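## Task

Remove the orange microphone from its stand and set it down on an empty area of the table, where it must rest motionless without contacting any other object there. At the end the other microphone must still sit in its own stand's holder, and both stands must be upright on the table. A stand must not tilt far while its own microphone is in contact with it. Releasing the orange microphone while it is moving quickly, or letting it drop or slide downward by more than a few centimetres in total, can cause failure. Nothing counts as done if it only stays in place because the robot is holding it at the end.

## Robot and tools

Robot: two arms, left_arm and right_arm, each with six joints and a parallel gripper. Every arm is driven in joint space only; there is no Cartesian command. Loose objects may occasionally get a brief shove from outside. Knocking anything off the table is a failure, and the arms must not collide or press hard on each other.

Scene frame (used only in results): origin on the table surface midway between the arms, +x out over the table, +z up, left_arm sits toward +y. The names left and right refer to the arms, not to image sides. Printed hand positions can be somewhat wrong, more so when the arm is stretched out.

Tool execute_actions, argument actions: a list holding one item or nothing, plus optional pictures (boolean; images come by default).
- Empty list: just reports the current state, no new command.
- Motion item: {"rows": [[...]], "steps": n}, n from 1 to 15 (default 15), each step lasting 1/30 s. Up to 15 rows; row k is applied on step k and the final row repeats for leftover steps.
- Wait item: {"steps": n} with no rows, n up to 300; it returns once n steps have elapsed since the previous result, and your thinking time is included.
Each row is one flat list of 14 numbers covering both arms, even when only one moves: left_arm waist, shoulder, elbow, wrist pitch, wrist yaw, wrist roll, opening, then the same seven for right_arm. The joint numbers are absolute target angles in radians, in the same units and order shown on the Joint positions line. Stated ranges per arm: waist -2.618 to 3.054, shoulder 0.000 to 3.142, elbow 0.000 to 3.142, wrist pitch -1.571 to 1.571, wrist yaw -1.571 to 1.571, wrist roll -2.094 to 2.094. Real ends may differ by up to 0.036 rad. A target more than 0.036 past an end, and beyond the joint's current angle, gets the whole call rejected (nothing is sent). A target past the real end is clipped there and the result prints "joint sent to its limit", possibly referring to an earlier action; no such line does not prove there is more room.
Opening is an absolute value in [-1, 1]: +1 fully open, -1 closed.

Motion limits: each step the target fed to a joint stays within a fixed distance of its measured angle (waist 0.202, shoulder 0.258, elbow 0.238, wrist pitch 0.573, wrist yaw and roll 0.522 rad), and if the targets would move the gripper more than 70 mm from where it is, all are pulled back proportionally. Distant targets therefore take several actions. Friction can leave a joint up to about 0.031 rad short, and changes smaller than that may not move it. Between calls the arms keep heading for the last row sent, until everything nearly stops or a step is HELD; after that only a new action moves them further. Fingers still in motion continue.

Gripping: grip_measured reports the fingers' actual opening on the command scale; each gripper may read up to about 1 mm off, consistently. Away from the extremes the fingers go to where grip_measured would equal your number. To hold something, command roughly 0.03 below the measured opening for a firm grip, less for a lighter one. Finger force tops out near 50 to 62 N per pad, lower on thin parts, with a brief spike on contact. The fingers point along the gripper's +z and close along its y axis; end_effector_position is between the pads, roughly 1 cm behind the tips.

Result lines: state line `left_arm: …` | `right_arm: …` with end_effector_position (m) and end_effector_quat_wxyz in the scene frame; Joint positions and Joint velocities, one block per arm, joints in order (rad, rad/s) then pad gap (m, m/s; 0.094 is fully open); joint torques in the same joint order, raw drive output with per-unit offset, scale and noise, nonzero even in free air. "joint command not followed" means a clearance check altered or blocked some joint targets while the rest of the row was applied. HELD marks steps where your row was partly or entirely not sent. MOTOR HOT warns from 75 °C; at 90 °C that arm halts for 10 s, and at 100 °C its motors and gripper go limp and the arm drops (OVER-TEMPERATURE FAULT). Holding loads heats motors, some heat carries into the next scene, so avoid long static holds.

Tool zoom_image: camera is one of cam_head_left (672x504), cam_head_right (672x504), cam_left_wrist (616x616), cam_right_wrist (616x616); region [x0, y0, x1, y1] in pixels of that camera's latest image, origin top-left, at most 504 by 504. Returns an enlarged view.

Tool finished_scene, argument scene (1 or 2): irreversibly ends that scene, grades it, and its result gives the next scene's task. Replying without any tool call ends all remaining scenes. When resuming, first send an empty actions list to learn the current scene and task.

The simulation runs on while you compose replies. Good practice: move smoothly, open before approaching, grip the microphone, lift it straight out so the stand stays upright, lower it until it nearly touches the table, open gently once it is still, and move the gripper clear before finishing.

Each tool is called after "Call:" as name(argument=value, ...) on one line, values as JSON.

## Session

Call:
execute_actions(actions=[])

Scene clock: 0.00 s of 4800.00 s.
left_arm: end_effector_position=(+0.1115, +0.1925, +0.1497) grip_measured=+1.000 end_effector_quat_wxyz=(-0.067, +0.993, +0.068, +0.074) | right_arm: end_effector_position=(+0.4835, -0.3122, +0.1857) grip_measured=+1.000 end_effector_quat_wxyz=(+0.248, +0.637, +0.519, +0.513)
Joint positions: left_arm=[-1.502  1.336  1.181 -1.523 -0.169  1.674  0.094] | right_arm=[-0.163  1.665  1.015  0.239 -0.502  1.801  0.094]
Joint velocities: left_arm=[-0.002 -0.012  0.007 -0.007 -0.037 -0.037  0.   ] | right_arm=[ 0.022 -0.012 -0.002  0.022 -0.007 -0.007  0.   ]
Joint torques (N m, as the arm reports them, + toward a larger angle): no reading

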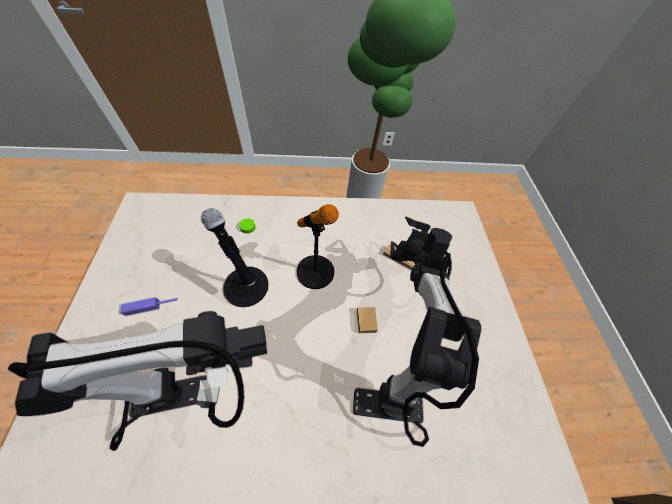

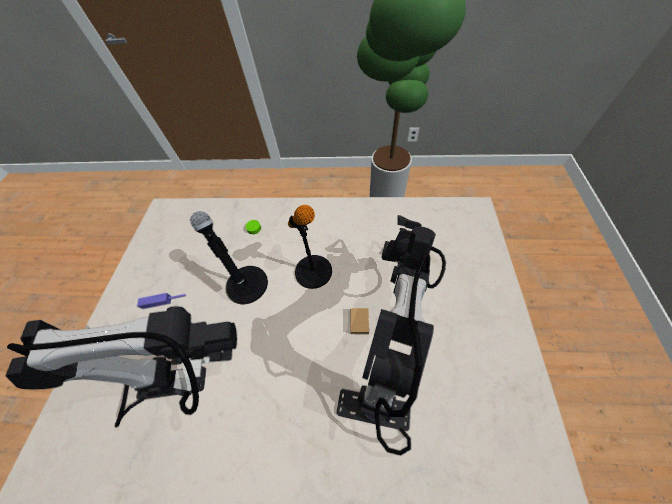

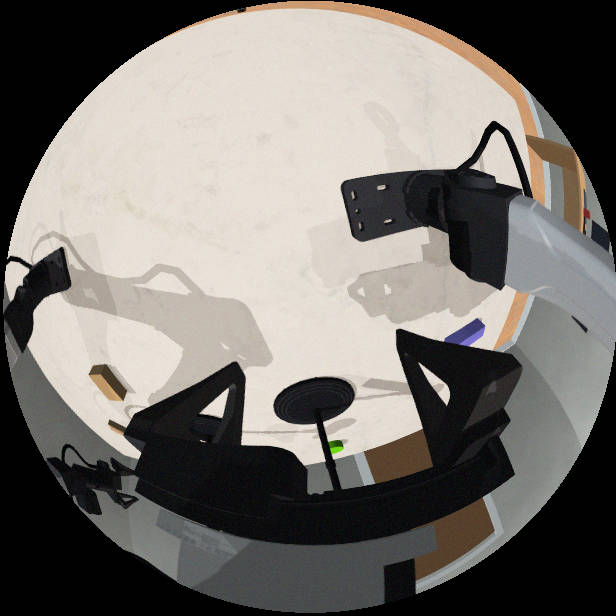

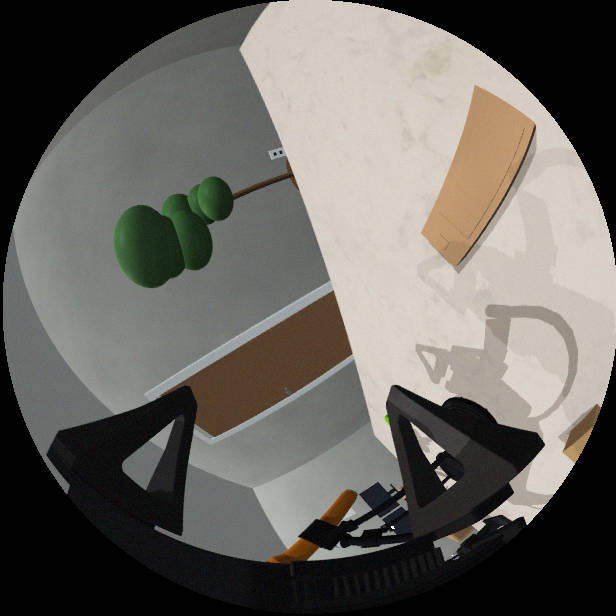

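Call:
zoom_image(camera="cam_head_left", region=[180, 190, 380, 320])

Call:
zoom_image(camera="cam_head_right", region=[170, 190, 370, 320])

Region (180, 190, 380, 320) of cam_head_left's 672x504 image, scaled by 2.520, with more detail than that image has; it fills the top 328 rows of this view, and the rest is white.

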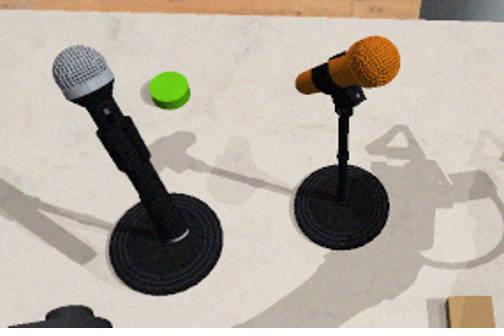

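Region (170, 190, 370, 320) of cam_head_right's 672x504 image, scaled by 2.520, with more detail than that image has; it fills the top 328 rows of this view, and the rest is white.

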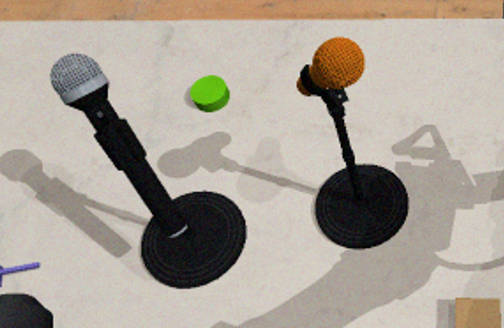

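Call:
execute_actions(actions=[{"rows":[[-1.5,1.34,1.18,-1.52,-0.17,1.67,1,-0.16,1.67,1.02,0.24,-0.5,1.8,1],[-1.5,1.34,1.18,-1.51,-0.18,1.66,1,-0.16,1.67,1.02,0.24,-0.51,1.79,1],[-1.5,1.35,1.18,-1.49,-0.18,1.65,1,-0.16,1.67,1.02,0.24,-0.52,1.78,1],[-1.5,1.35,1.18,-1.47,-0.19,1.64,1,-0.16,1.67,1.03,0.24,-0.52,1.76,1],[-1.5,1.36,1.18,-1.44,-0.21,1.62,1,-0.16,1.68,1.04,0.245,-0.54,1.74,1],[-1.5,1.37,1.18,-1.4,-0.22,1.59,1,-0.158,1.68,1.05,0.25,-0.55,1.71,1],[-1.5,1.39,1.18,-1.36,-0.24,1.565,1,-0.156,1.69,1.055,0.25,-0.57,1.68,1],[-1.5,1.4,1.177,-1.31,-0.26,1.53,1,-0.154,1.69,1.07,0.253,-0.59,1.65,1],[-1.497,1.415,1.176,-1.26,-0.28,1.5,1,-0.152,1.7,1.08,0.257,-0.61,1.61,1],[-1.496,1.43,1.175,-1.205,-0.31,1.46,1,-0.15,1.71,1.09,0.26,-0.63,1.57,1],[-1.495,1.45,1.173,-1.145,-0.335,1.42,1,-0.148,1.715,1.11,0.265,-0.65,1.53,1],[-1.494,1.47,1.172,-1.08,-0.36,1.38,1,-0.145,1.72,1.12,0.27,-0.68,1.49,1],[-1.492,1.49,1.171,-1.01,-0.39,1.34,1,-0.142,1.73,1.14,0.274,-0.7,1.44,1],[-1.491,1.51,1.169,-0.94,-0.42,1.29,1,-0.139,1.74,1.16,0.278,-0.73,1.39,1],[-1.49,1.53,1.168,-0.87,-0.455,1.24,1,-0.136,1.75,1.175,0.283,-0.76,1.335,1]],"steps":15}], pictures=false)

Call:
execute_actions(actions=[{"rows":[[-1.488,1.556,1.166,-0.79,-0.49,1.19,1,-0.133,1.76,1.19,0.288,-0.79,1.28,1],[-1.487,1.58,1.165,-0.72,-0.52,1.14,1,-0.13,1.77,1.21,0.294,-0.82,1.225,1],[-1.485,1.6,1.163,-0.635,-0.56,1.085,1,-0.127,1.78,1.23,0.3,-0.85,1.17,1],[-1.484,1.63,1.161,-0.55,-0.59,1.03,1,-0.123,1.79,1.25,0.305,-0.885,1.11,1],[-1.482,1.65,1.16,-0.47,-0.63,0.976,1,-0.12,1.805,1.27,0.31,-0.92,1.05,1],[-1.481,1.68,1.158,-0.39,-0.67,0.92,1,-0.117,1.815,1.29,0.316,-0.95,0.99,1],[-1.479,1.7,1.156,-0.3,-0.7,0.865,1,-0.113,1.83,1.31,0.322,-0.98,0.93,1],[-1.478,1.73,1.155,-0.22,-0.74,0.81,1,-0.11,1.84,1.33,0.327,-1.02,0.87,1],[-1.476,1.755,1.153,-0.135,-0.78,0.75,1,-0.106,1.85,1.35,0.333,-1.05,0.81,1],[-1.475,1.78,1.151,-0.05,-0.81,0.7,1,-0.103,1.86,1.37,0.339,-1.08,0.75,1],[-1.473,1.805,1.15,0.03,-0.85,0.64,1,-0.1,1.87,1.39,0.344,-1.12,0.69,1],[-1.472,1.83,1.148,0.11,-0.885,0.59,1,-0.096,1.88,1.41,0.35,-1.15,0.63,1],[-1.47,1.855,1.146,0.19,-0.92,0.535,1,-0.093,1.89,1.43,0.355,-1.18,0.58,1],[-1.469,1.88,1.145,0.27,-0.955,0.48,1,-0.09,1.9,1.45,0.36,-1.21,0.52,1],[-1.467,1.9,1.143,0.35,-0.99,0.43,1,-0.087,1.91,1.47,0.366,-1.24,0.47,1]],"steps":15}], pictures=false)

Call:
execute_actions(actions=[{"rows":[[-1.466,1.92,1.142,0.42,-1.02,0.385,1,-0.084,1.92,1.49,0.37,-1.27,0.41,1],[-1.464,1.945,1.14,0.49,-1.05,0.34,1,-0.081,1.93,1.505,0.375,-1.3,0.36,1],[-1.463,1.965,1.139,0.56,-1.08,0.29,1,-0.078,1.94,1.52,0.38,-1.325,0.315,1],[-1.462,1.985,1.138,0.62,-1.11,0.25,1,-0.075,1.95,1.54,0.384,-1.35,0.27,1],[-1.461,2.0,1.136,0.68,-1.135,0.21,1,-0.073,1.96,1.55,0.388,-1.375,0.23,1],[-1.46,2.02,1.135,0.74,-1.16,0.174,1,-0.071,1.965,1.565,0.392,-1.4,0.19,1],[-1.459,2.035,1.134,0.79,-1.18,0.14,1,-0.069,1.97,1.58,0.396,-1.42,0.15,1],[-1.458,2.05,1.133,0.835,-1.2,0.11,1,-0.067,1.98,1.59,0.4,-1.435,0.12,1],[-1.457,2.06,1.132,0.875,-1.22,0.08,1,-0.065,1.985,1.6,0.402,-1.45,0.09,1],[-1.457,2.07,1.132,0.915,-1.24,0.057,1,-0.064,1.99,1.61,0.404,-1.465,0.06,1],[-1.456,2.08,1.131,0.945,-1.25,0.037,1,-0.062,1.993,1.617,0.406,-1.48,0.04,1],[-1.456,2.088,1.13,0.97,-1.26,0.02,1,-0.061,1.996,1.622,0.408,-1.49,0.02,1],[-1.455,2.094,1.13,0.985,-1.27,0.01,1,-0.06,1.998,1.627,0.41,-1.495,0.01,1],[-1.455,2.097,1.13,0.997,-1.275,0.0,1,-0.06,2.0,1.63,0.41,-1.5,0.0,1],[-1.455,2.098,1.13,1.0,-1.275,0.0,1,-0.06,2.0,1.63,0.41,-1.5,0.0,1]],"steps":15}], pictures=false)

Call:
execute_actions(actions=[{"steps":20}])

Scene clock: 64.23 s of 4800.00 s.
left_arm: end_effector_position=(+0.1622, +0.1060, +0.1279) grip_measured=+1.000 end_effector_quat_wxyz=(+0.061, +0.960, +0.213, +0.170) | right_arm: end_effector_position=(+0.5021, -0.2886, +0.2233) grip_measured=+1.000 end_effector_quat_wxyz=(+0.301, +0.489, +0.622, +0.532)
Joint positions: left_arm=[-1.502  1.479  1.181 -1.134 -0.336  1.408  0.094] | right_arm=[-0.151  1.713  1.13   0.258 -0.657  1.519  0.094]
Joint velocities: left_arm=[-0.027  0.623  0.002  1.722 -0.725 -1.092  0.   ] | right_arm=[ 0.085  0.266  0.501  0.125 -0.637 -1.194  0.   ]
Joint torques (N m, as the arm reports them, + toward a larger angle): left_arm=[ 0.74 -5.01  4.76  0.56 -0.17 -0.1 ] | right_arm=[ 0.96 -7.18  8.61  2.31 -0.18 -0.33]
Steps of this call (steps 1 to 90: nothing new was sent; then 60.73 s passed at rest; steps 91 to 105: all 15 steps of this action). Readings (joint positions):
91: left_arm=[-1.502 1.336 1.181 -1.523 -0.169 1.674] | right_arm=[-0.163 1.665 1.015 0.239 -0.502 1.801]
92: left_arm=[-1.502 1.336 1.181 -1.523 -0.169 1.673] | right_arm=[-0.163 1.665 1.015 0.239 -0.502 1.801]
94: left_arm=[-1.502 1.336 1.181 -1.515 -0.171 1.666] | right_arm=[-0.163 1.665 1.015 0.239 -0.506 1.794]
98: left_arm=[-1.502 1.352 1.181 -1.449 -0.201 1.615] | right_arm=[-0.163 1.669 1.030 0.239 -0.536 1.740]
105: the state above

Scene clock: 64.73 s of 4800.00 s.
left_arm: end_effector_position=(+0.2861, -0.0536, +0.1393) grip_measured=+1.000 end_effector_quat_wxyz=(+0.489, +0.588, +0.605, +0.221) | right_arm: end_effector_position=(+0.5168, -0.2161, +0.2946) grip_measured=+1.000 end_effector_quat_wxyz=(+0.459, -0.016, +0.725, +0.513)
Joint positions: left_arm=[-1.48   1.851  1.166  0.006 -0.831  0.658  0.094] | right_arm=[-0.1    1.873  1.42   0.334 -1.103  0.714  0.094]
Joint velocities: left_arm=[ 0.042  0.691 -0.042  2.322 -1.033 -1.487  0.   ] | right_arm=[ 0.1    0.281  0.589  0.154 -0.916 -1.502  0.   ]
Joint torques (N m, as the arm reports them, + toward a larger angle): left_arm=[ 0.55 -9.7   4.78  1.56 -0.34 -0.09] | right_arm=[ 0.76 -8.76  8.73  2.1  -0.2  -0.2 ]
Steps of this call (steps 1 to 15: all 15 steps of this action). Readings (joint positions):
1: left_arm=[-1.502 1.501 1.181 -1.072 -0.363 1.368] | right_arm=[-0.147 1.722 1.148 0.263 -0.681 1.476]
2: left_arm=[-1.501 1.524 1.181 -1.007 -0.391 1.326] | right_arm=[-0.144 1.731 1.165 0.268 -0.707 1.430]
4: left_arm=[-1.497 1.571 1.181 -0.868 -0.451 1.234] | right_arm=[-0.137 1.751 1.202 0.277 -0.761 1.332]
8: left_arm=[-1.491 1.671 1.179 -0.559 -0.584 1.033] | right_arm=[-0.124 1.798 1.282 0.298 -0.880 1.115]
15: the state above

Scene clock: 65.23 s of 4800.00 s.
left_arm: end_effector_position=(+0.3276, -0.0477, +0.1755) grip_measured=+1.000 end_effector_quat_wxyz=(+0.700, +0.070, +0.710, +0.022) | right_arm: end_effector_position=(+0.4931, -0.1772, +0.3269) grip_measured=+1.000 end_effector_quat_wxyz=(+0.563, -0.392, +0.587, +0.429)
Joint positions: left_arm=[-1.465  2.081  1.148  0.877 -1.217  0.078  0.094] | right_arm=[-0.068  1.976  1.609  0.394 -1.45   0.09   0.094]
Joint velocities: left_arm=[ 0.007  0.125 -0.002  0.667 -0.344 -0.535  0.   ] | right_arm=[ 0.002  0.032  0.09   0.095 -0.388 -0.564  0.   ]
Joint torques (N m, as the arm reports them, + toward a larger angle): left_arm=[  0.5  -11.01   4.13   1.68  -0.15  -0.08] | right_arm=[ 0.62 -9.7   8.26  1.72 -0.14 -0.27]
Steps of this call (steps 1 to 15: all 15 steps of this action). Readings (joint positions):
1: left_arm=[-1.478 1.874 1.164 0.084 -0.865 0.606] | right_arm=[-0.097 1.882 1.441 0.340 -1.134 0.658]
2: left_arm=[-1.477 1.897 1.162 0.161 -0.898 0.556] | right_arm=[-0.093 1.892 1.460 0.346 -1.165 0.602]
4: left_arm=[-1.474 1.940 1.160 0.309 -0.964 0.457] | right_arm=[-0.087 1.909 1.496 0.357 -1.224 0.496]
8: left_arm=[-1.469 2.011 1.155 0.573 -1.080 0.282] | right_arm=[-0.077 1.943 1.554 0.376 -1.330 0.309]
15: the state above

Scene clock: 65.90 s of 4800.00 s.
left_arm: end_effector_position=(+0.3282, -0.0394, +0.1877) grip_measured=+1.000 end_effector_quat_wxyz=(+0.712, -0.009, +0.702, -0.021) | right_arm: end_effector_position=(+0.4863, -0.1746, +0.3277) grip_measured=+1.000 end_effector_quat_wxyz=(+0.572, -0.429, +0.561, +0.417)
Joint positions: left_arm=[-1.464  2.086  1.148  0.989 -1.266  0.006  0.094] | right_arm=[-0.067  1.977  1.612  0.399 -1.494  0.011  0.094]
Joint velocities: left_arm=[ 0.007 -0.002  0.012 -0.051  0.007  0.007  0.   ] | right_arm=[-0.007 -0.017 -0.007 -0.007 -0.022  0.022  0.   ]
Joint torques (N m, as the arm reports them, + toward a larger angle): left_arm=[  0.53 -10.6    4.08   1.6   -0.09  -0.11] | right_arm=[ 0.55 -9.    8.42  1.75 -0.1  -0.29]
Steps of this call (steps 1 to 20: the robot went on to your last target). Readings (joint positions):
1: left_arm=[-1.464 2.084 1.148 0.899 -1.226 0.063] | right_arm=[-0.067 1.977 1.611 0.396 -1.459 0.074]
2: left_arm=[-1.464 2.085 1.148 0.917 -1.235 0.052] | right_arm=[-0.067 1.977 1.612 0.396 -1.466 0.061]
4: left_arm=[-1.464 2.086 1.148 0.944 -1.246 0.034] | right_arm=[-0.067 1.977 1.612 0.398 -1.476 0.043]
8: left_arm=[-1.464 2.086 1.148 0.973 -1.259 0.017] | right_arm=[-0.067 1.977 1.612 0.399 -1.487 0.024]
20: the state above

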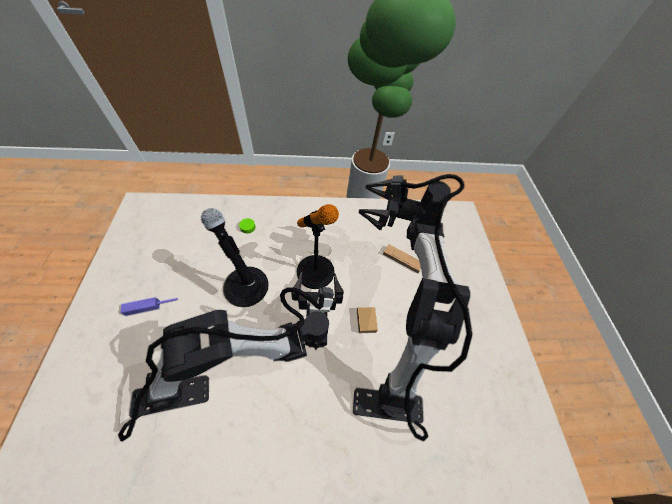

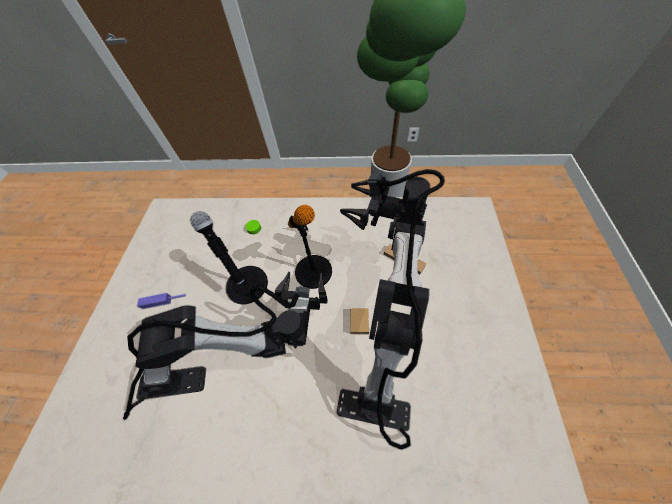

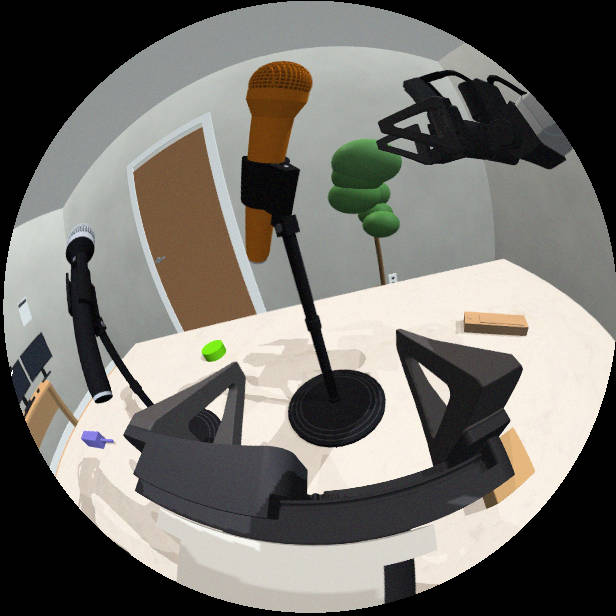

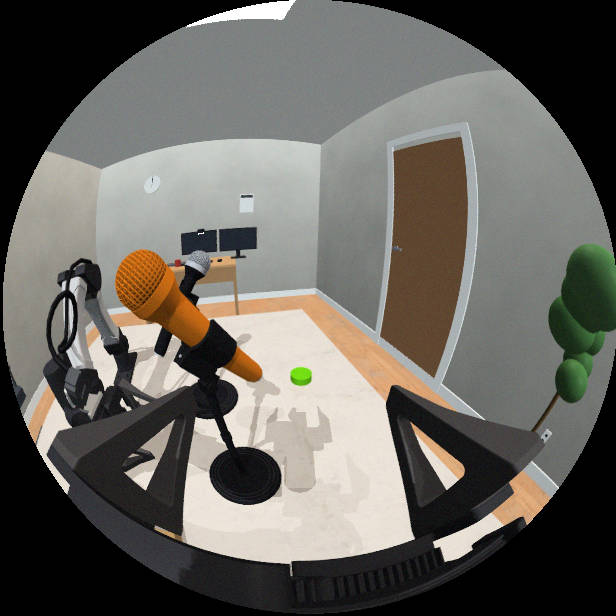

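Call:
zoom_image(camera="cam_right_wrist", region=[90, 230, 310, 450])

Call:
zoom_image(camera="cam_left_wrist", region=[180, 40, 400, 290])

Region (90, 230, 310, 450) of cam_right_wrist's 616x616 image, scaled by 2.291, with more detail than that image has.

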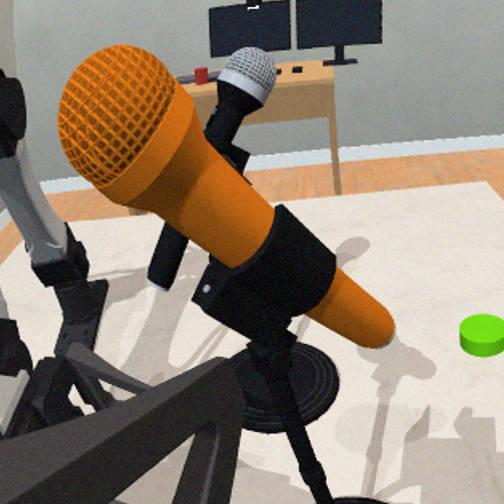

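Region (180, 40, 400, 290) of cam_left_wrist's 616x616 image, scaled by 2.016, with more detail than that image has; it fills the left 444 columns of this view, and the rest is white.

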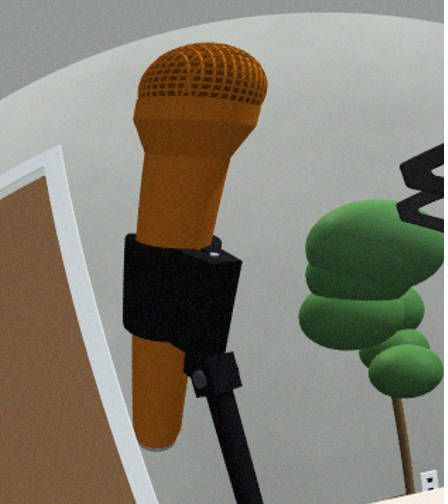

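Call:
execute_actions(actions=[{"rows":[[-1.454,2.099,1.152,0.989,-1.276,0,1,-0.06,1.98,1.61,0.4,-1.5,-0.002,1],[-1.453,2.102,1.158,0.985,-1.278,0,1,-0.059,1.979,1.608,0.4,-1.5,-0.008,1],[-1.45,2.107,1.168,0.98,-1.281,0,1,-0.058,1.977,1.606,0.4,-1.501,-0.018,1],[-1.446,2.114,1.181,0.973,-1.286,0,1,-0.057,1.975,1.603,0.4,-1.501,-0.032,1],[-1.441,2.122,1.197,0.964,-1.291,0,1,-0.056,1.972,1.6,0.399,-1.502,-0.048,1],[-1.436,2.131,1.216,0.954,-1.297,0,1,-0.054,1.969,1.595,0.399,-1.503,-0.068,1],[-1.43,2.142,1.238,0.942,-1.305,0,1,-0.052,1.965,1.591,0.399,-1.504,-0.09,1],[-1.423,2.154,1.261,0.929,-1.313,0,1,-0.05,1.961,1.585,0.398,-1.505,-0.114,1],[-1.415,2.168,1.287,0.914,-1.321,0,1,-0.048,1.956,1.58,0.398,-1.506,-0.14,1],[-1.407,2.181,1.314,0.899,-1.331,0,1,-0.046,1.952,1.574,0.397,-1.508,-0.168,1],[-1.399,2.196,1.344,0.883,-1.341,0,1,-0.043,1.946,1.567,0.397,-1.509,-0.198,1],[-1.39,2.211,1.374,0.867,-1.351,0,1,-0.041,1.941,1.561,0.396,-1.511,-0.229,1],[-1.381,2.227,1.405,0.85,-1.361,0,1,-0.038,1.936,1.554,0.396,-1.512,-0.261,1],[-1.372,2.243,1.436,0.832,-1.372,0,1,-0.035,1.93,1.547,0.395,-1.514,-0.293,1],[-1.363,2.259,1.468,0.815,-1.383,0,1,-0.033,1.925,1.54,0.395,-1.515,-0.325,1]],"steps":15}], pictures=false)

Call:
execute_actions(actions=[{"rows":[[-1.354,2.275,1.499,0.798,-1.393,0,1,-0.03,1.92,1.533,0.394,-1.516,-0.358,1],[-1.345,2.291,1.53,0.78,-1.404,0,1,-0.027,1.914,1.526,0.394,-1.518,-0.389,1],[-1.336,2.307,1.561,0.763,-1.414,0,1,-0.024,1.909,1.519,0.394,-1.519,-0.421,1],[-1.327,2.322,1.591,0.747,-1.424,0,1,-0.022,1.904,1.513,0.393,-1.521,-0.452,1],[-1.319,2.337,1.621,0.731,-1.434,0,1,-0.019,1.898,1.506,0.393,-1.522,-0.482,1],[-1.311,2.35,1.648,0.716,-1.444,0,1,-0.017,1.894,1.5,0.392,-1.524,-0.51,1],[-1.303,2.364,1.674,0.701,-1.452,0,1,-0.015,1.889,1.495,0.392,-1.525,-0.536,1],[-1.296,2.376,1.697,0.688,-1.46,0,1,-0.013,1.885,1.489,0.391,-1.526,-0.56,1],[-1.29,2.387,1.719,0.676,-1.468,0,1,-0.011,1.881,1.485,0.391,-1.527,-0.582,1],[-1.285,2.396,1.738,0.666,-1.474,0,1,-0.009,1.878,1.48,0.391,-1.528,-0.602,1],[-1.28,2.404,1.754,0.657,-1.479,0,1,-0.008,1.875,1.477,0.39,-1.529,-0.618,1],[-1.276,2.411,1.767,0.65,-1.484,0,1,-0.007,1.873,1.474,0.39,-1.529,-0.632,1],[-1.273,2.416,1.777,0.645,-1.487,0,1,-0.006,1.871,1.472,0.39,-1.53,-0.642,1],[-1.272,2.419,1.783,0.641,-1.489,0,1,-0.005,1.87,1.47,0.39,-1.53,-0.648,1],[-1.271,2.42,1.785,0.64,-1.49,0,1,-0.005,1.87,1.47,0.39,-1.53,-0.65,1]],"steps":15}], pictures=false)

Call:
execute_actions(actions=[{"steps":15}])

Scene clock: 140.47 s of 4800.00 s.
left_arm: end_effector_position=(+0.3730, -0.0483, +0.1934) grip_measured=+1.000 end_effector_quat_wxyz=(+0.712, -0.066, +0.699, +0.024) | right_arm: end_effector_position=(+0.4755, -0.1623, +0.3294) grip_measured=+1.000 end_effector_quat_wxyz=(+0.606, -0.492, +0.507, +0.366)
Joint positions: left_arm=[-1.39   2.218  1.398  0.886 -1.336  0.004  0.094] | right_arm=[-0.045  1.946  1.577  0.399 -1.503 -0.198  0.094]
Joint velocities: left_arm=[ 0.276  0.437  0.901 -0.388 -0.183  0.007  0.   ] | right_arm=[ 0.046 -0.183 -0.193 -0.081 -0.081 -0.784  0.   ]
Joint torques (N m, as the arm reports them, + toward a larger angle): left_arm=[  0.58 -12.01   6.77   1.44  -0.11  -0.1 ] | right_arm=[  0.91 -11.33   5.61   1.57  -0.13  -0.17]
Steps of this call (steps 1 to 15: the robot went on to your last target; steps 16 to 100: nothing new was sent; then 70.73 s passed at rest; steps 101 to 115: all 15 steps of this action). Readings (joint positions):
101: left_arm=[-1.464 2.086 1.148 0.990 -1.267 0.005] | right_arm=[-0.067 1.977 1.612 0.399 -1.494 0.010]
102: left_arm=[-1.464 2.086 1.148 0.990 -1.267 0.005] | right_arm=[-0.067 1.977 1.612 0.399 -1.494 0.009]
104: left_arm=[-1.463 2.087 1.150 0.989 -1.270 0.005] | right_arm=[-0.067 1.977 1.612 0.399 -1.494 0.002]
108: left_arm=[-1.447 2.119 1.206 0.970 -1.285 0.005] | right_arm=[-0.064 1.977 1.612 0.399 -1.496 -0.041]
115: the state above

Scene clock: 140.97 s of 4800.00 s.
left_arm: end_effector_position=(+0.4363, -0.0383, +0.1949) grip_measured=+1.000 end_effector_quat_wxyz=(+0.698, -0.138, +0.692, +0.119) | right_arm: end_effector_position=(+0.4532, -0.1437, +0.3297) grip_measured=+1.000 end_effector_quat_wxyz=(+0.656, -0.587, +0.393, +0.266)
Joint positions: left_arm=[-1.278  2.401  1.755  0.679 -1.461  0.004  0.094] | right_arm=[-0.013  1.882  1.498  0.399 -1.523 -0.581  0.094]
Joint velocities: left_arm=[ 0.081  0.1    0.168 -0.286 -0.095  0.007  0.   ] | right_arm=[ 0.032 -0.056 -0.037 -0.007 -0.007 -0.388  0.   ]
Joint torques (N m, as the arm reports them, + toward a larger angle): left_arm=[  0.06 -13.8    7.34   1.33  -0.13  -0.09] | right_arm=[  0.28 -10.7    5.49   1.5   -0.16  -0.21]
Steps of this call (steps 1 to 15: all 15 steps of this action). Readings (joint positions):
1: left_arm=[-1.380 2.234 1.429 0.870 -1.345 0.004] | right_arm=[-0.042 1.940 1.570 0.399 -1.504 -0.226]
2: left_arm=[-1.371 2.249 1.461 0.855 -1.354 0.004] | right_arm=[-0.040 1.934 1.564 0.399 -1.506 -0.255]
4: left_arm=[-1.352 2.281 1.523 0.823 -1.374 0.004] | right_arm=[-0.034 1.923 1.550 0.399 -1.509 -0.315]
8: left_arm=[-1.317 2.340 1.637 0.760 -1.411 0.004] | right_arm=[-0.024 1.903 1.525 0.399 -1.515 -0.431]
15: the state above

Scene clock: 141.47 s of 4800.00 s.
left_arm: end_effector_position=(+0.4367, -0.0352, +0.1929) grip_measured=+1.000 end_effector_quat_wxyz=(+0.694, -0.137, +0.693, +0.135) | right_arm: end_effector_position=(+0.4523, -0.1430, +0.3296) grip_measured=+1.000 end_effector_quat_wxyz=(+0.662, -0.598, +0.376, +0.249)
Joint positions: left_arm=[-1.275  2.406  1.764  0.649 -1.481  0.004  0.094] | right_arm=[-0.012  1.881  1.496  0.399 -1.524 -0.636  0.094]
Joint velocities: left_arm=[ 0.002 -0.012 -0.002  0.022 -0.022  0.007  0.   ] | right_arm=[ 0.012 -0.017 -0.002  0.037 -0.007 -0.037  0.   ]
Joint torques (N m, as the arm reports them, + toward a larger angle): left_arm=[  0.16 -13.79   7.59   1.36  -0.15  -0.08] | right_arm=[  0.75 -10.87   5.41   1.52  -0.17  -0.16]
Steps of this call (steps 1 to 15: the robot went on to your last target). Readings (joint positions):
1: left_arm=[-1.276 2.404 1.760 0.672 -1.465 0.004] | right_arm=[-0.012 1.882 1.497 0.399 -1.523 -0.593]
2: left_arm=[-1.275 2.405 1.762 0.667 -1.468 0.004] | right_arm=[-0.012 1.881 1.497 0.399 -1.524 -0.602]
4: left_arm=[-1.275 2.406 1.763 0.660 -1.473 0.004] | right_arm=[-0.012 1.881 1.496 0.399 -1.524 -0.615]
8: left_arm=[-1.275 2.406 1.764 0.653 -1.478 0.004] | right_arm=[-0.012 1.881 1.496 0.399 -1.524 -0.629]
15: the state above

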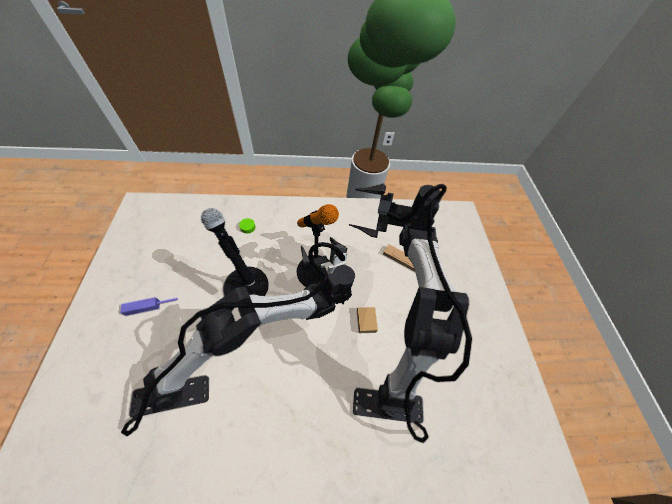

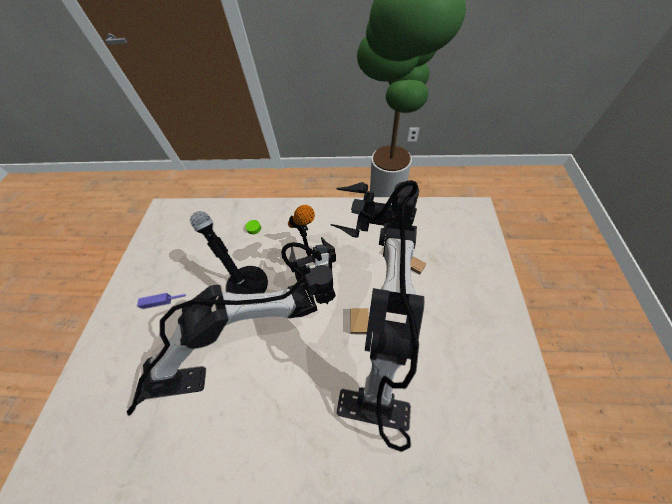

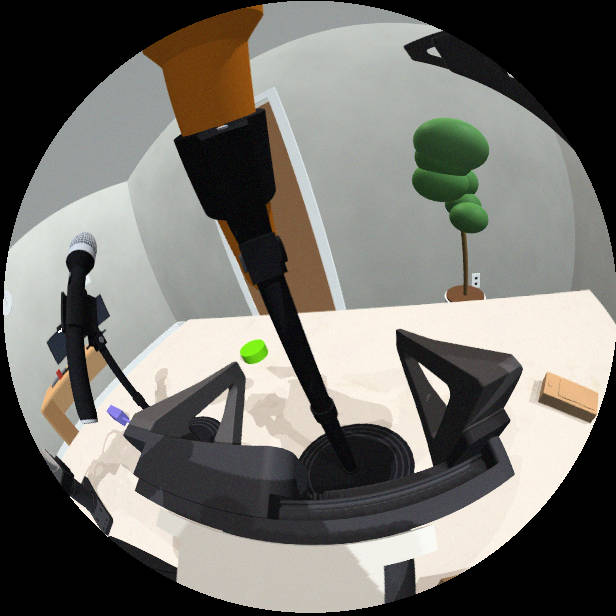

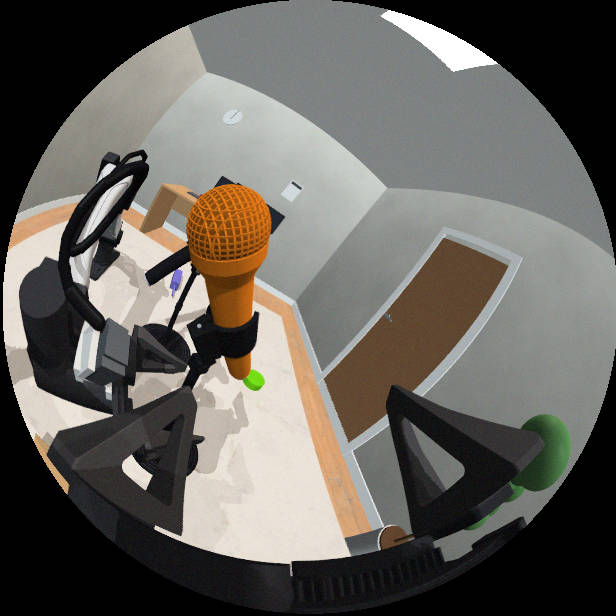

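Call:
execute_actions(actions=[{"rows":[[-1.27,2.405,1.765,0.65,-1.48,0,0.95,-0.005,1.87,1.47,0.39,-1.53,-0.65,1],[-1.268,2.4,1.757,0.653,-1.477,0,0.88,-0.005,1.87,1.47,0.39,-1.53,-0.65,1],[-1.266,2.395,1.749,0.656,-1.474,0,0.8,-0.005,1.87,1.47,0.39,-1.53,-0.65,1],[-1.263,2.39,1.741,0.659,-1.471,0,0.72,-0.005,1.87,1.47,0.39,-1.53,-0.65,1],[-1.26,2.385,1.733,0.662,-1.468,0,0.64,-0.005,1.87,1.47,0.39,-1.53,-0.65,1],[-1.257,2.38,1.725,0.665,-1.464,0,0.56,-0.005,1.87,1.47,0.39,-1.53,-0.65,1],[-1.254,2.375,1.717,0.668,-1.46,0,0.48,-0.005,1.87,1.47,0.39,-1.53,-0.65,1],[-1.251,2.37,1.709,0.671,-1.456,0,0.4,-0.005,1.87,1.47,0.39,-1.53,-0.65,1],[-1.248,2.366,1.701,0.674,-1.453,0,0.32,-0.005,1.87,1.47,0.39,-1.53,-0.65,1],[-1.246,2.362,1.694,0.677,-1.45,0,0.24,-0.005,1.87,1.47,0.39,-1.53,-0.65,1],[-1.244,2.359,1.689,0.679,-1.447,0,0.16,-0.005,1.87,1.47,0.39,-1.53,-0.65,1],[-1.243,2.357,1.685,0.68,-1.445,0,0.08,-0.005,1.87,1.47,0.39,-1.53,-0.65,1],[-1.243,2.357,1.685,0.68,-1.445,0,0.0,-0.005,1.87,1.47,0.39,-1.53,-0.65,1],[-1.243,2.357,1.685,0.68,-1.445,0,-0.08,-0.005,1.87,1.47,0.39,-1.53,-0.65,1],[-1.243,2.357,1.685,0.68,-1.445,0,-0.16,-0.005,1.87,1.47,0.39,-1.53,-0.65,1]],"steps":15}], pictures=false)

Call:
execute_actions(actions=[{"rows":[[-1.243,2.357,1.685,0.68,-1.445,0,-0.24,-0.005,1.87,1.47,0.39,-1.53,-0.65,1],[-1.243,2.357,1.685,0.68,-1.445,0,-0.31,-0.005,1.87,1.47,0.39,-1.53,-0.65,1],[-1.243,2.357,1.685,0.68,-1.445,0,-0.38,-0.005,1.87,1.47,0.39,-1.53,-0.65,1],[-1.243,2.357,1.685,0.68,-1.445,0,-0.44,-0.005,1.87,1.47,0.39,-1.53,-0.65,1],[-1.243,2.357,1.685,0.68,-1.445,0,-0.5,-0.005,1.87,1.47,0.39,-1.53,-0.65,1]],"steps":12}])

Scene clock: 157.47 s of 4800.00 s.
left_arm: end_effector_position=(+0.4445, -0.0206, +0.1890) grip_measured=-0.120 end_effector_quat_wxyz=(+0.692, -0.133, +0.695, +0.143) | right_arm: end_effector_position=(+0.4523, -0.1430, +0.3296) grip_measured=+1.000 end_effector_quat_wxyz=(+0.662, -0.599, +0.376, +0.248)
Joint positions: left_arm=[-1.249  2.379  1.704  0.665 -1.46   0.004  0.041] | right_arm=[-0.012  1.881  1.496  0.399 -1.524 -0.638  0.094]
Joint velocities: left_arm=[ 0.046 -0.032 -0.017  0.007  0.037 -0.051 -0.076] | right_arm=[-0.002  0.002 -0.002 -0.022  0.022 -0.051  0.   ]
Joint torques (N m, as the arm reports them, + toward a larger angle): left_arm=[  0.08 -16.21   4.71   1.54   0.04  -0.1 ] | right_arm=[  0.76 -10.98   5.29   1.54  -0.17  -0.19]
Steps of this call (steps 1 to 15: the robot went on to your last target; steps 16 to 100: nothing new was sent; then 12.17 s passed at rest; steps 101 to 115: all 15 steps of this action). Readings (joint positions):
101: left_arm=[-1.275 2.406 1.764 0.648 -1.481 0.004] | right_arm=[-0.012 1.881 1.496 0.399 -1.524 -0.638]
102: left_arm=[-1.275 2.406 1.764 0.648 -1.481 0.004] | right_arm=[-0.012 1.881 1.496 0.399 -1.524 -0.638]
104: left_arm=[-1.275 2.406 1.764 0.648 -1.481 0.004] | right_arm=[-0.012 1.881 1.496 0.399 -1.524 -0.638]
108: left_arm=[-1.270 2.397 1.741 0.654 -1.474 0.004] | right_arm=[-0.012 1.881 1.496 0.399 -1.524 -0.638]
115: the state above

Scene clock: 157.87 s of 4800.00 s.
left_arm: end_effector_position=(+0.4456, -0.0217, +0.1904) grip_measured=-0.498 end_effector_quat_wxyz=(+0.694, -0.133, +0.695, +0.137) | right_arm: end_effector_position=(+0.4523, -0.1430, +0.3296) grip_measured=+1.000 end_effector_quat_wxyz=(+0.662, -0.599, +0.376, +0.248)
Joint positions: left_arm=[-1.248  2.377  1.704  0.67  -1.45   0.004  0.024] | right_arm=[-0.012  1.881  1.496  0.399 -1.524 -0.638  0.094]
Joint velocities: left_arm=[ 0.012 -0.012 -0.037  0.022 -0.022 -0.007 -0.001] | right_arm=[-0.002 -0.012 -0.002 -0.066 -0.007  0.066  0.   ]
Joint torques (N m, as the arm reports them, + toward a larger angle): left_arm=[  0.28 -16.07   4.64   1.53  -0.02  -0.09] | right_arm=[  0.61 -10.73   5.46   1.44  -0.15  -0.23]
Steps of this call (steps 1 to 12: all 12 steps of this action). Readings (joint positions):
1: left_arm=[-1.248 2.378 1.704 0.666 -1.459 0.004] | right_arm=[-0.012 1.881 1.496 0.399 -1.524 -0.638]
2: left_arm=[-1.248 2.377 1.704 0.667 -1.458 0.004] | right_arm=[-0.012 1.881 1.496 0.399 -1.524 -0.638]
4: left_arm=[-1.248 2.377 1.704 0.669 -1.457 0.004] | right_arm=[-0.012 1.881 1.496 0.399 -1.524 -0.638]
8: left_arm=[-1.248 2.377 1.704 0.670 -1.450 0.004] | right_arm=[-0.012 1.881 1.496 0.399 -1.524 -0.638]
12: the state above

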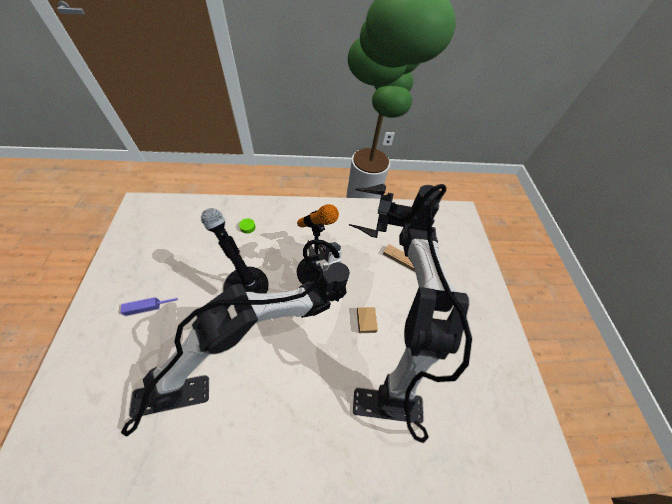

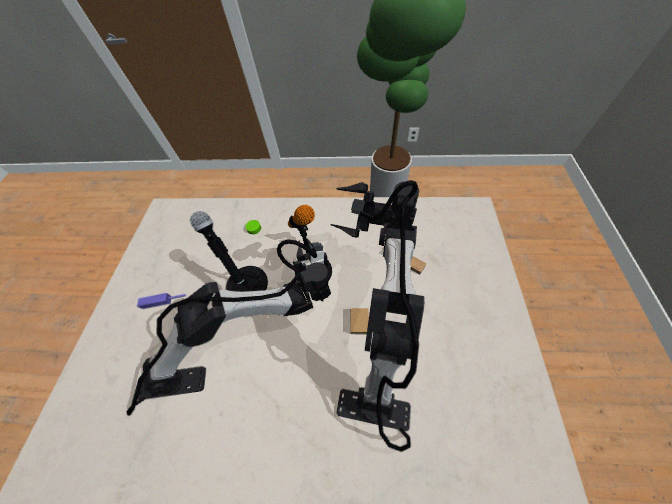

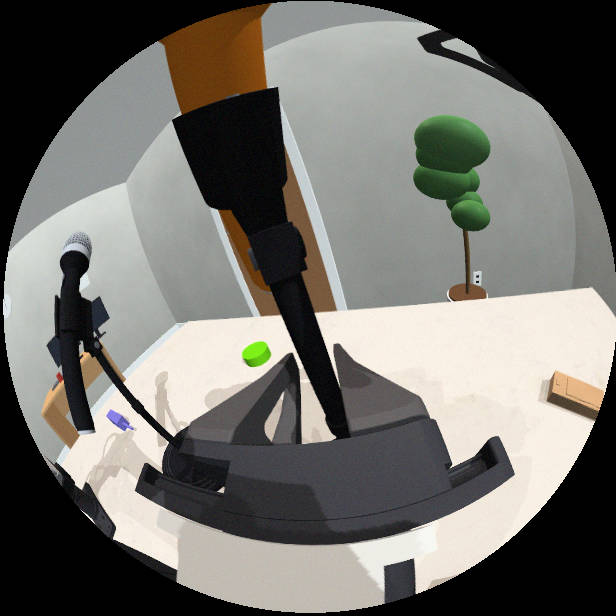

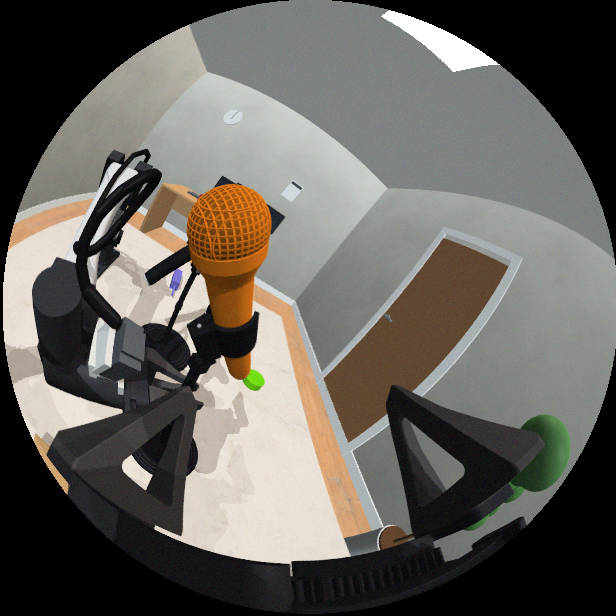

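Call:
execute_actions(actions=[{"rows":[[-1.243,2.357,1.685,0.68,-1.44,0,-0.5,-0.005,1.87,1.47,0.39,-1.53,-0.65,1],[-1.243,2.357,1.685,0.68,-1.432,0,-0.52,-0.005,1.87,1.47,0.39,-1.53,-0.65,1],[-1.243,2.357,1.685,0.68,-1.424,0,-0.55,-0.005,1.87,1.47,0.39,-1.53,-0.65,1],[-1.243,2.357,1.685,0.68,-1.416,0,-0.58,-0.005,1.87,1.47,0.39,-1.53,-0.65,1],[-1.243,2.357,1.685,0.68,-1.41,0,-0.61,-0.005,1.87,1.47,0.39,-1.53,-0.65,1],[-1.243,2.357,1.685,0.68,-1.405,0,-0.64,-0.005,1.87,1.47,0.39,-1.53,-0.65,1],[-1.243,2.357,1.685,0.68,-1.405,0,-0.67,-0.005,1.87,1.47,0.39,-1.53,-0.65,1],[-1.243,2.357,1.685,0.68,-1.405,0,-0.7,-0.005,1.87,1.47,0.39,-1.53,-0.65,1],[-1.243,2.357,1.685,0.68,-1.405,0,-0.72,-0.005,1.87,1.47,0.39,-1.53,-0.65,1],[-1.243,2.357,1.685,0.68,-1.405,0,-0.74,-0.005,1.87,1.47,0.39,-1.53,-0.65,1],[-1.243,2.357,1.685,0.68,-1.405,0,-0.76,-0.005,1.87,1.47,0.39,-1.53,-0.65,1],[-1.243,2.357,1.685,0.68,-1.405,0,-0.78,-0.005,1.87,1.47,0.39,-1.53,-0.65,1],[-1.243,2.357,1.685,0.68,-1.405,0,-0.8,-0.005,1.87,1.47,0.39,-1.53,-0.65,1],[-1.243,2.357,1.685,0.68,-1.405,0,-0.82,-0.005,1.87,1.47,0.39,-1.53,-0.65,1]],"steps":15}], pictures=false)

Call:
execute_actions(actions=[{"rows":[[-1.243,2.356,1.684,0.681,-1.403,0,-0.82,-0.005,1.87,1.47,0.39,-1.53,-0.65,1],[-1.242,2.354,1.679,0.682,-1.398,0,-0.82,-0.005,1.87,1.47,0.39,-1.53,-0.65,1],[-1.242,2.35,1.673,0.685,-1.39,0,-0.82,-0.005,1.87,1.47,0.39,-1.53,-0.65,1],[-1.241,2.345,1.664,0.689,-1.378,0,-0.82,-0.005,1.87,1.47,0.39,-1.53,-0.65,1],[-1.24,2.339,1.653,0.694,-1.365,0,-0.82,-0.005,1.87,1.47,0.39,-1.53,-0.65,1],[-1.239,2.332,1.641,0.7,-1.349,0,-0.82,-0.005,1.87,1.47,0.39,-1.53,-0.65,1],[-1.238,2.324,1.626,0.706,-1.331,0,-0.82,-0.005,1.87,1.47,0.39,-1.53,-0.65,1],[-1.236,2.315,1.61,0.713,-1.311,0,-0.82,-0.005,1.87,1.47,0.39,-1.53,-0.65,1],[-1.234,2.305,1.593,0.721,-1.289,0,-0.82,-0.005,1.87,1.47,0.39,-1.53,-0.65,1],[-1.232,2.294,1.575,0.729,-1.266,0,-0.82,-0.005,1.87,1.47,0.39,-1.53,-0.65,1],[-1.23,2.283,1.555,0.738,-1.242,0,-0.82,-0.005,1.87,1.47,0.39,-1.53,-0.65,1],[-1.228,2.272,1.535,0.747,-1.217,0,-0.82,-0.005,1.87,1.47,0.39,-1.53,-0.65,1],[-1.226,2.26,1.514,0.756,-1.191,0,-0.82,-0.005,1.87,1.47,0.39,-1.53,-0.65,1],[-1.224,2.248,1.493,0.766,-1.165,0,-0.82,-0.005,1.87,1.47,0.39,-1.53,-0.65,1],[-1.221,2.236,1.472,0.775,-1.14,0,-0.82,-0.005,1.87,1.47,0.39,-1.53,-0.65,1]],"steps":15}], pictures=false)

Call:
execute_actions(actions=[{"rows":[[-1.218,2.226,1.455,0.782,-1.114,0,-0.82,-0.005,1.87,1.47,0.39,-1.53,-0.65,1],[-1.214,2.216,1.438,0.789,-1.089,0,-0.82,-0.005,1.87,1.47,0.39,-1.53,-0.65,1],[-1.21,2.206,1.421,0.797,-1.064,0,-0.82,-0.005,1.87,1.47,0.39,-1.53,-0.65,1],[-1.206,2.197,1.405,0.803,-1.041,0,-0.82,-0.005,1.87,1.47,0.39,-1.53,-0.65,1],[-1.203,2.188,1.389,0.81,-1.018,0,-0.82,-0.005,1.87,1.47,0.39,-1.53,-0.65,1],[-1.199,2.179,1.374,0.816,-0.997,0,-0.82,-0.005,1.87,1.47,0.39,-1.53,-0.65,1],[-1.196,2.171,1.36,0.822,-0.977,0,-0.82,-0.005,1.87,1.47,0.39,-1.53,-0.65,1],[-1.193,2.164,1.347,0.828,-0.959,0,-0.82,-0.005,1.87,1.47,0.39,-1.53,-0.65,1],[-1.191,2.157,1.335,0.833,-0.943,0,-0.82,-0.005,1.87,1.47,0.39,-1.53,-0.65,1],[-1.189,2.151,1.325,0.837,-0.929,0,-0.82,-0.005,1.87,1.47,0.39,-1.53,-0.65,1],[-1.187,2.146,1.316,0.841,-0.917,0,-0.82,-0.005,1.87,1.47,0.39,-1.53,-0.65,1],[-1.185,2.142,1.309,0.844,-0.908,0,-0.82,-0.005,1.87,1.47,0.39,-1.53,-0.65,1],[-1.184,2.139,1.303,0.846,-0.902,0,-0.82,-0.005,1.87,1.47,0.39,-1.53,-0.65,1],[-1.183,2.137,1.3,0.848,-0.9,0,-0.82,-0.005,1.87,1.47,0.39,-1.53,-0.65,1],[-1.183,2.136,1.299,0.848,-0.9,0,-0.82,-0.005,1.87,1.47,0.39,-1.53,-0.65,1]],"steps":15}], pictures=false)

Call:
execute_actions(actions=[{"steps":20}])

Scene clock: 183.50 s of 4800.00 s.
left_arm: end_effector_position=(+0.4480, -0.0281, +0.1915) grip_measured=-0.780 end_effector_quat_wxyz=(+0.699, -0.131, +0.694, +0.111) | right_arm: end_effector_position=(+0.4523, -0.1430, +0.3296) grip_measured=+1.000 end_effector_quat_wxyz=(+0.662, -0.599, +0.376, +0.248)
Joint positions: left_arm=[-1.248  2.377  1.704  0.681 -1.41  -0.021  0.01 ] | right_arm=[-0.012  1.881  1.496  0.399 -1.524 -0.638  0.094]
Joint velocities: left_arm=[-0.012 -0.017  0.007 -0.066  0.081 -0.037 -0.   ] | right_arm=[-0.022 -0.032  0.007 -0.007 -0.051  0.022  0.   ]
Joint torques (N m, as the arm reports them, + toward a larger angle): left_arm=[  0.22 -16.13   4.57   1.44   0.01   0.28] | right_arm=[  0.8  -10.61   5.15   1.52  -0.13  -0.27]
Steps of this call (steps 1 to 15: the robot went on to your last target; steps 16 to 100: nothing new was sent; then 21.80 s passed at rest; steps 101 to 115: all 15 steps of this action). Readings (joint positions):
101: left_arm=[-1.248 2.377 1.704 0.670 -1.449 0.004] | right_arm=[-0.012 1.881 1.496 0.399 -1.524 -0.638]
102: left_arm=[-1.248 2.377 1.704 0.670 -1.447 0.004] | right_arm=[-0.012 1.881 1.496 0.399 -1.524 -0.638]
104: left_arm=[-1.248 2.377 1.704 0.670 -1.439 0.004] | right_arm=[-0.012 1.881 1.496 0.399 -1.524 -0.638]
108: left_arm=[-1.248 2.377 1.704 0.670 -1.422 0.004] | right_arm=[-0.012 1.881 1.496 0.399 -1.524 -0.638]
115: the state above

Scene clock: 184.00 s of 4800.00 s.
left_arm: end_effector_position=(+0.4472, -0.0278, +0.1910) grip_measured=-0.780 end_effector_quat_wxyz=(+0.706, -0.075, +0.703, +0.053) | right_arm: end_effector_position=(+0.4523, -0.1430, +0.3296) grip_measured=+1.000 end_effector_quat_wxyz=(+0.662, -0.599, +0.376, +0.248)
Joint positions: left_arm=[-1.235  2.28   1.528  0.757 -1.234 -0.026  0.01 ] | right_arm=[-0.012  1.881  1.496  0.399 -1.524 -0.638  0.094]
Joint velocities: left_arm=[ 0.066 -0.344 -0.618  0.227  0.696 -0.022 -0.001] | right_arm=[-0.007 -0.007 -0.002  0.066 -0.037 -0.066  0.   ]
Joint torques (N m, as the arm reports them, + toward a larger angle): left_arm=[  0.7  -15.66   4.53   1.35  -0.14   0.28] | right_arm=[  0.78 -10.71   5.55   1.5   -0.11  -0.21]
Steps of this call (steps 1 to 15: all 15 steps of this action). Readings (joint positions):
1: left_arm=[-1.248 2.377 1.703 0.681 -1.410 -0.022] | right_arm=[-0.012 1.881 1.496 0.399 -1.524 -0.638]
2: left_arm=[-1.248 2.377 1.701 0.683 -1.410 -0.022] | right_arm=[-0.012 1.881 1.496 0.399 -1.524 -0.638]
4: left_arm=[-1.248 2.373 1.694 0.690 -1.407 -0.023] | right_arm=[-0.012 1.881 1.496 0.399 -1.524 -0.638]
8: left_arm=[-1.245 2.352 1.655 0.706 -1.366 -0.024] | right_arm=[-0.012 1.881 1.496 0.399 -1.524 -0.638]
15: the state above

Scene clock: 184.50 s of 4800.00 s.
left_arm: end_effector_position=(+0.4500, -0.0239, +0.1919) grip_measured=-0.780 end_effector_quat_wxyz=(+0.708, +0.006, +0.706, -0.026) | right_arm: end_effector_position=(+0.4523, -0.1430, +0.3296) grip_measured=+1.000 end_effector_quat_wxyz=(+0.662, -0.599, +0.376, +0.248)
Joint positions: left_arm=[-1.188  2.162  1.322  0.847 -0.961 -0.021  0.01 ] | right_arm=[-0.012  1.881  1.496  0.399 -1.524 -0.638  0.094]
Joint velocities: left_arm=[ 0.017 -0.056 -0.149  0.051  0.183 -0.007  0.001] | right_arm=[-0.002 -0.007  0.022 -0.037 -0.022 -0.007  0.   ]
Joint torques (N m, as the arm reports them, + toward a larger angle): left_arm=[  0.08 -14.48   4.67   1.63   0.22   0.2 ] | right_arm=[  0.7  -10.83   5.38   1.49  -0.2   -0.19]
Steps of this call (steps 1 to 15: all 15 steps of this action). Readings (joint positions):
1: left_arm=[-1.232 2.268 1.507 0.766 -1.212 -0.026] | right_arm=[-0.012 1.881 1.496 0.399 -1.524 -0.638]
2: left_arm=[-1.230 2.257 1.488 0.773 -1.190 -0.026] | right_arm=[-0.012 1.881 1.496 0.399 -1.524 -0.638]
4: left_arm=[-1.223 2.237 1.452 0.788 -1.145 -0.026] | right_arm=[-0.012 1.881 1.496 0.399 -1.524 -0.638]
8: left_arm=[-1.207 2.200 1.389 0.815 -1.061 -0.025] | right_arm=[-0.012 1.881 1.496 0.399 -1.524 -0.638]
15: the state above

Scene clock: 185.17 s of 4800.00 s.
left_arm: end_effector_position=(+0.4504, -0.0244, +0.1920) grip_measured=-0.780 end_effector_quat_wxyz=(+0.709, +0.011, +0.705, -0.030) | right_arm: end_effector_position=(+0.4523, -0.1430, +0.3296) grip_measured=+1.000 end_effector_quat_wxyz=(+0.662, -0.599, +0.376, +0.248)
Joint positions: left_arm=[-1.185  2.158  1.316  0.852 -0.945 -0.017  0.01 ] | right_arm=[-0.012  1.881  1.496  0.399 -1.524 -0.638  0.094]
Joint velocities: left_arm=[-0.002 -0.002 -0.007  0.066 -0.125 -0.022 -0.   ] | right_arm=[-0.007 -0.007 -0.002 -0.007  0.037 -0.081  0.   ]
Joint torques (N m, as the arm reports them, + toward a larger angle): left_arm=[  0.01 -14.44   4.64   1.69   0.34   0.15] | right_arm=[  0.62 -10.86   5.28   1.55  -0.18  -0.19]
Steps of this call (steps 1 to 20: the robot went on to your last target). Readings (joint positions):
1: left_arm=[-1.187 2.160 1.319 0.848 -0.956 -0.021] | right_arm=[-0.012 1.881 1.496 0.399 -1.524 -0.638]
2: left_arm=[-1.186 2.159 1.318 0.849 -0.952 -0.020] | right_arm=[-0.012 1.881 1.496 0.399 -1.524 -0.638]
4: left_arm=[-1.185 2.158 1.317 0.851 -0.948 -0.019] | right_arm=[-0.012 1.881 1.496 0.399 -1.524 -0.638]
8: left_arm=[-1.185 2.158 1.316 0.852 -0.946 -0.018] | right_arm=[-0.012 1.881 1.496 0.399 -1.524 -0.638]
20: the state above

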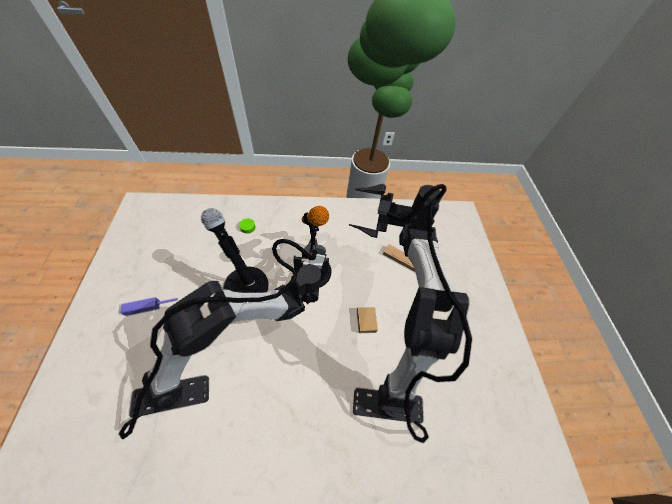

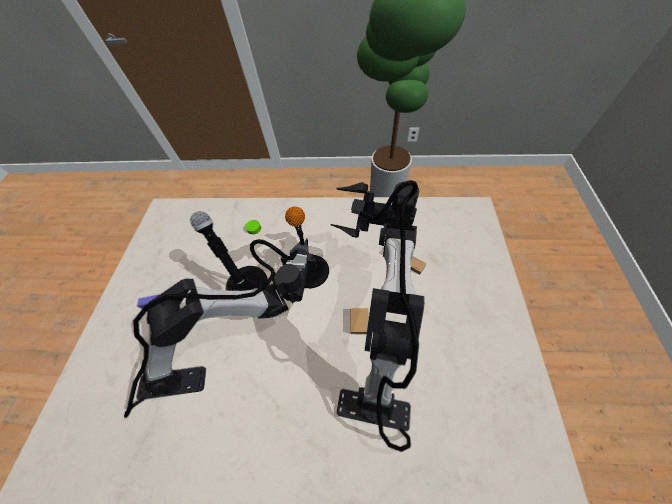

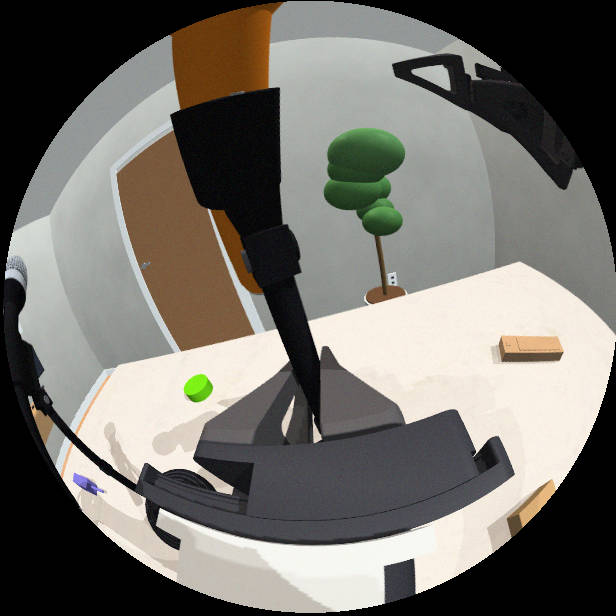

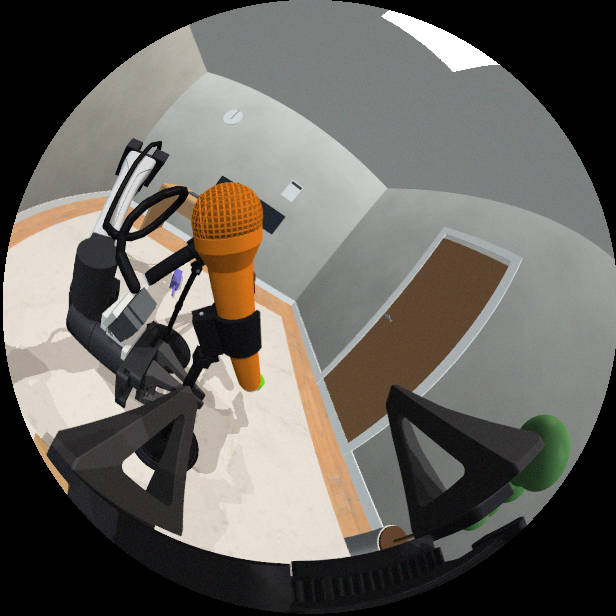

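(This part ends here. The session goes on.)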